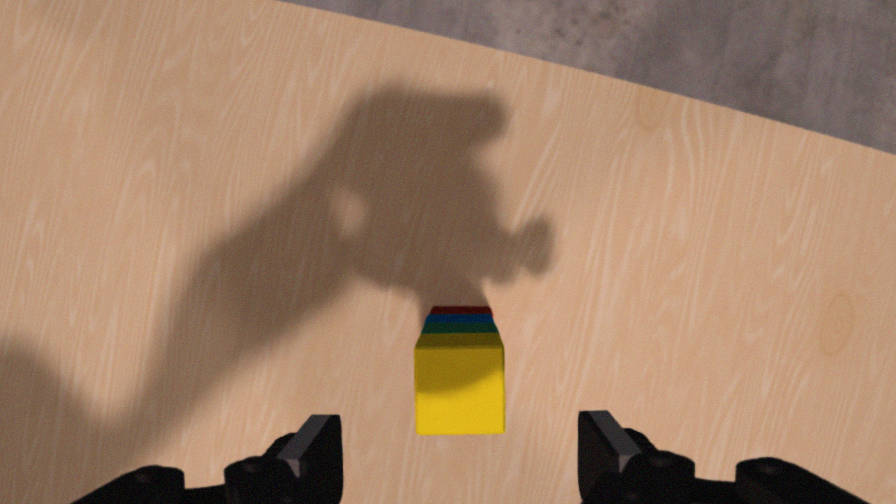

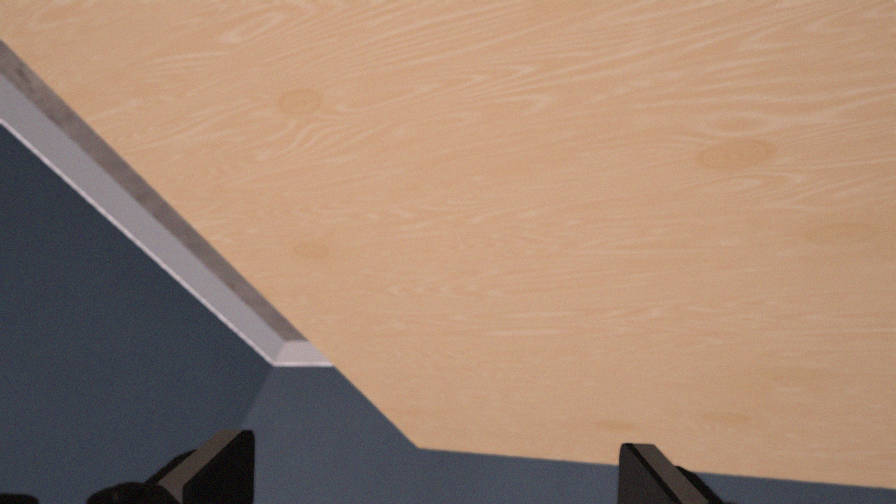

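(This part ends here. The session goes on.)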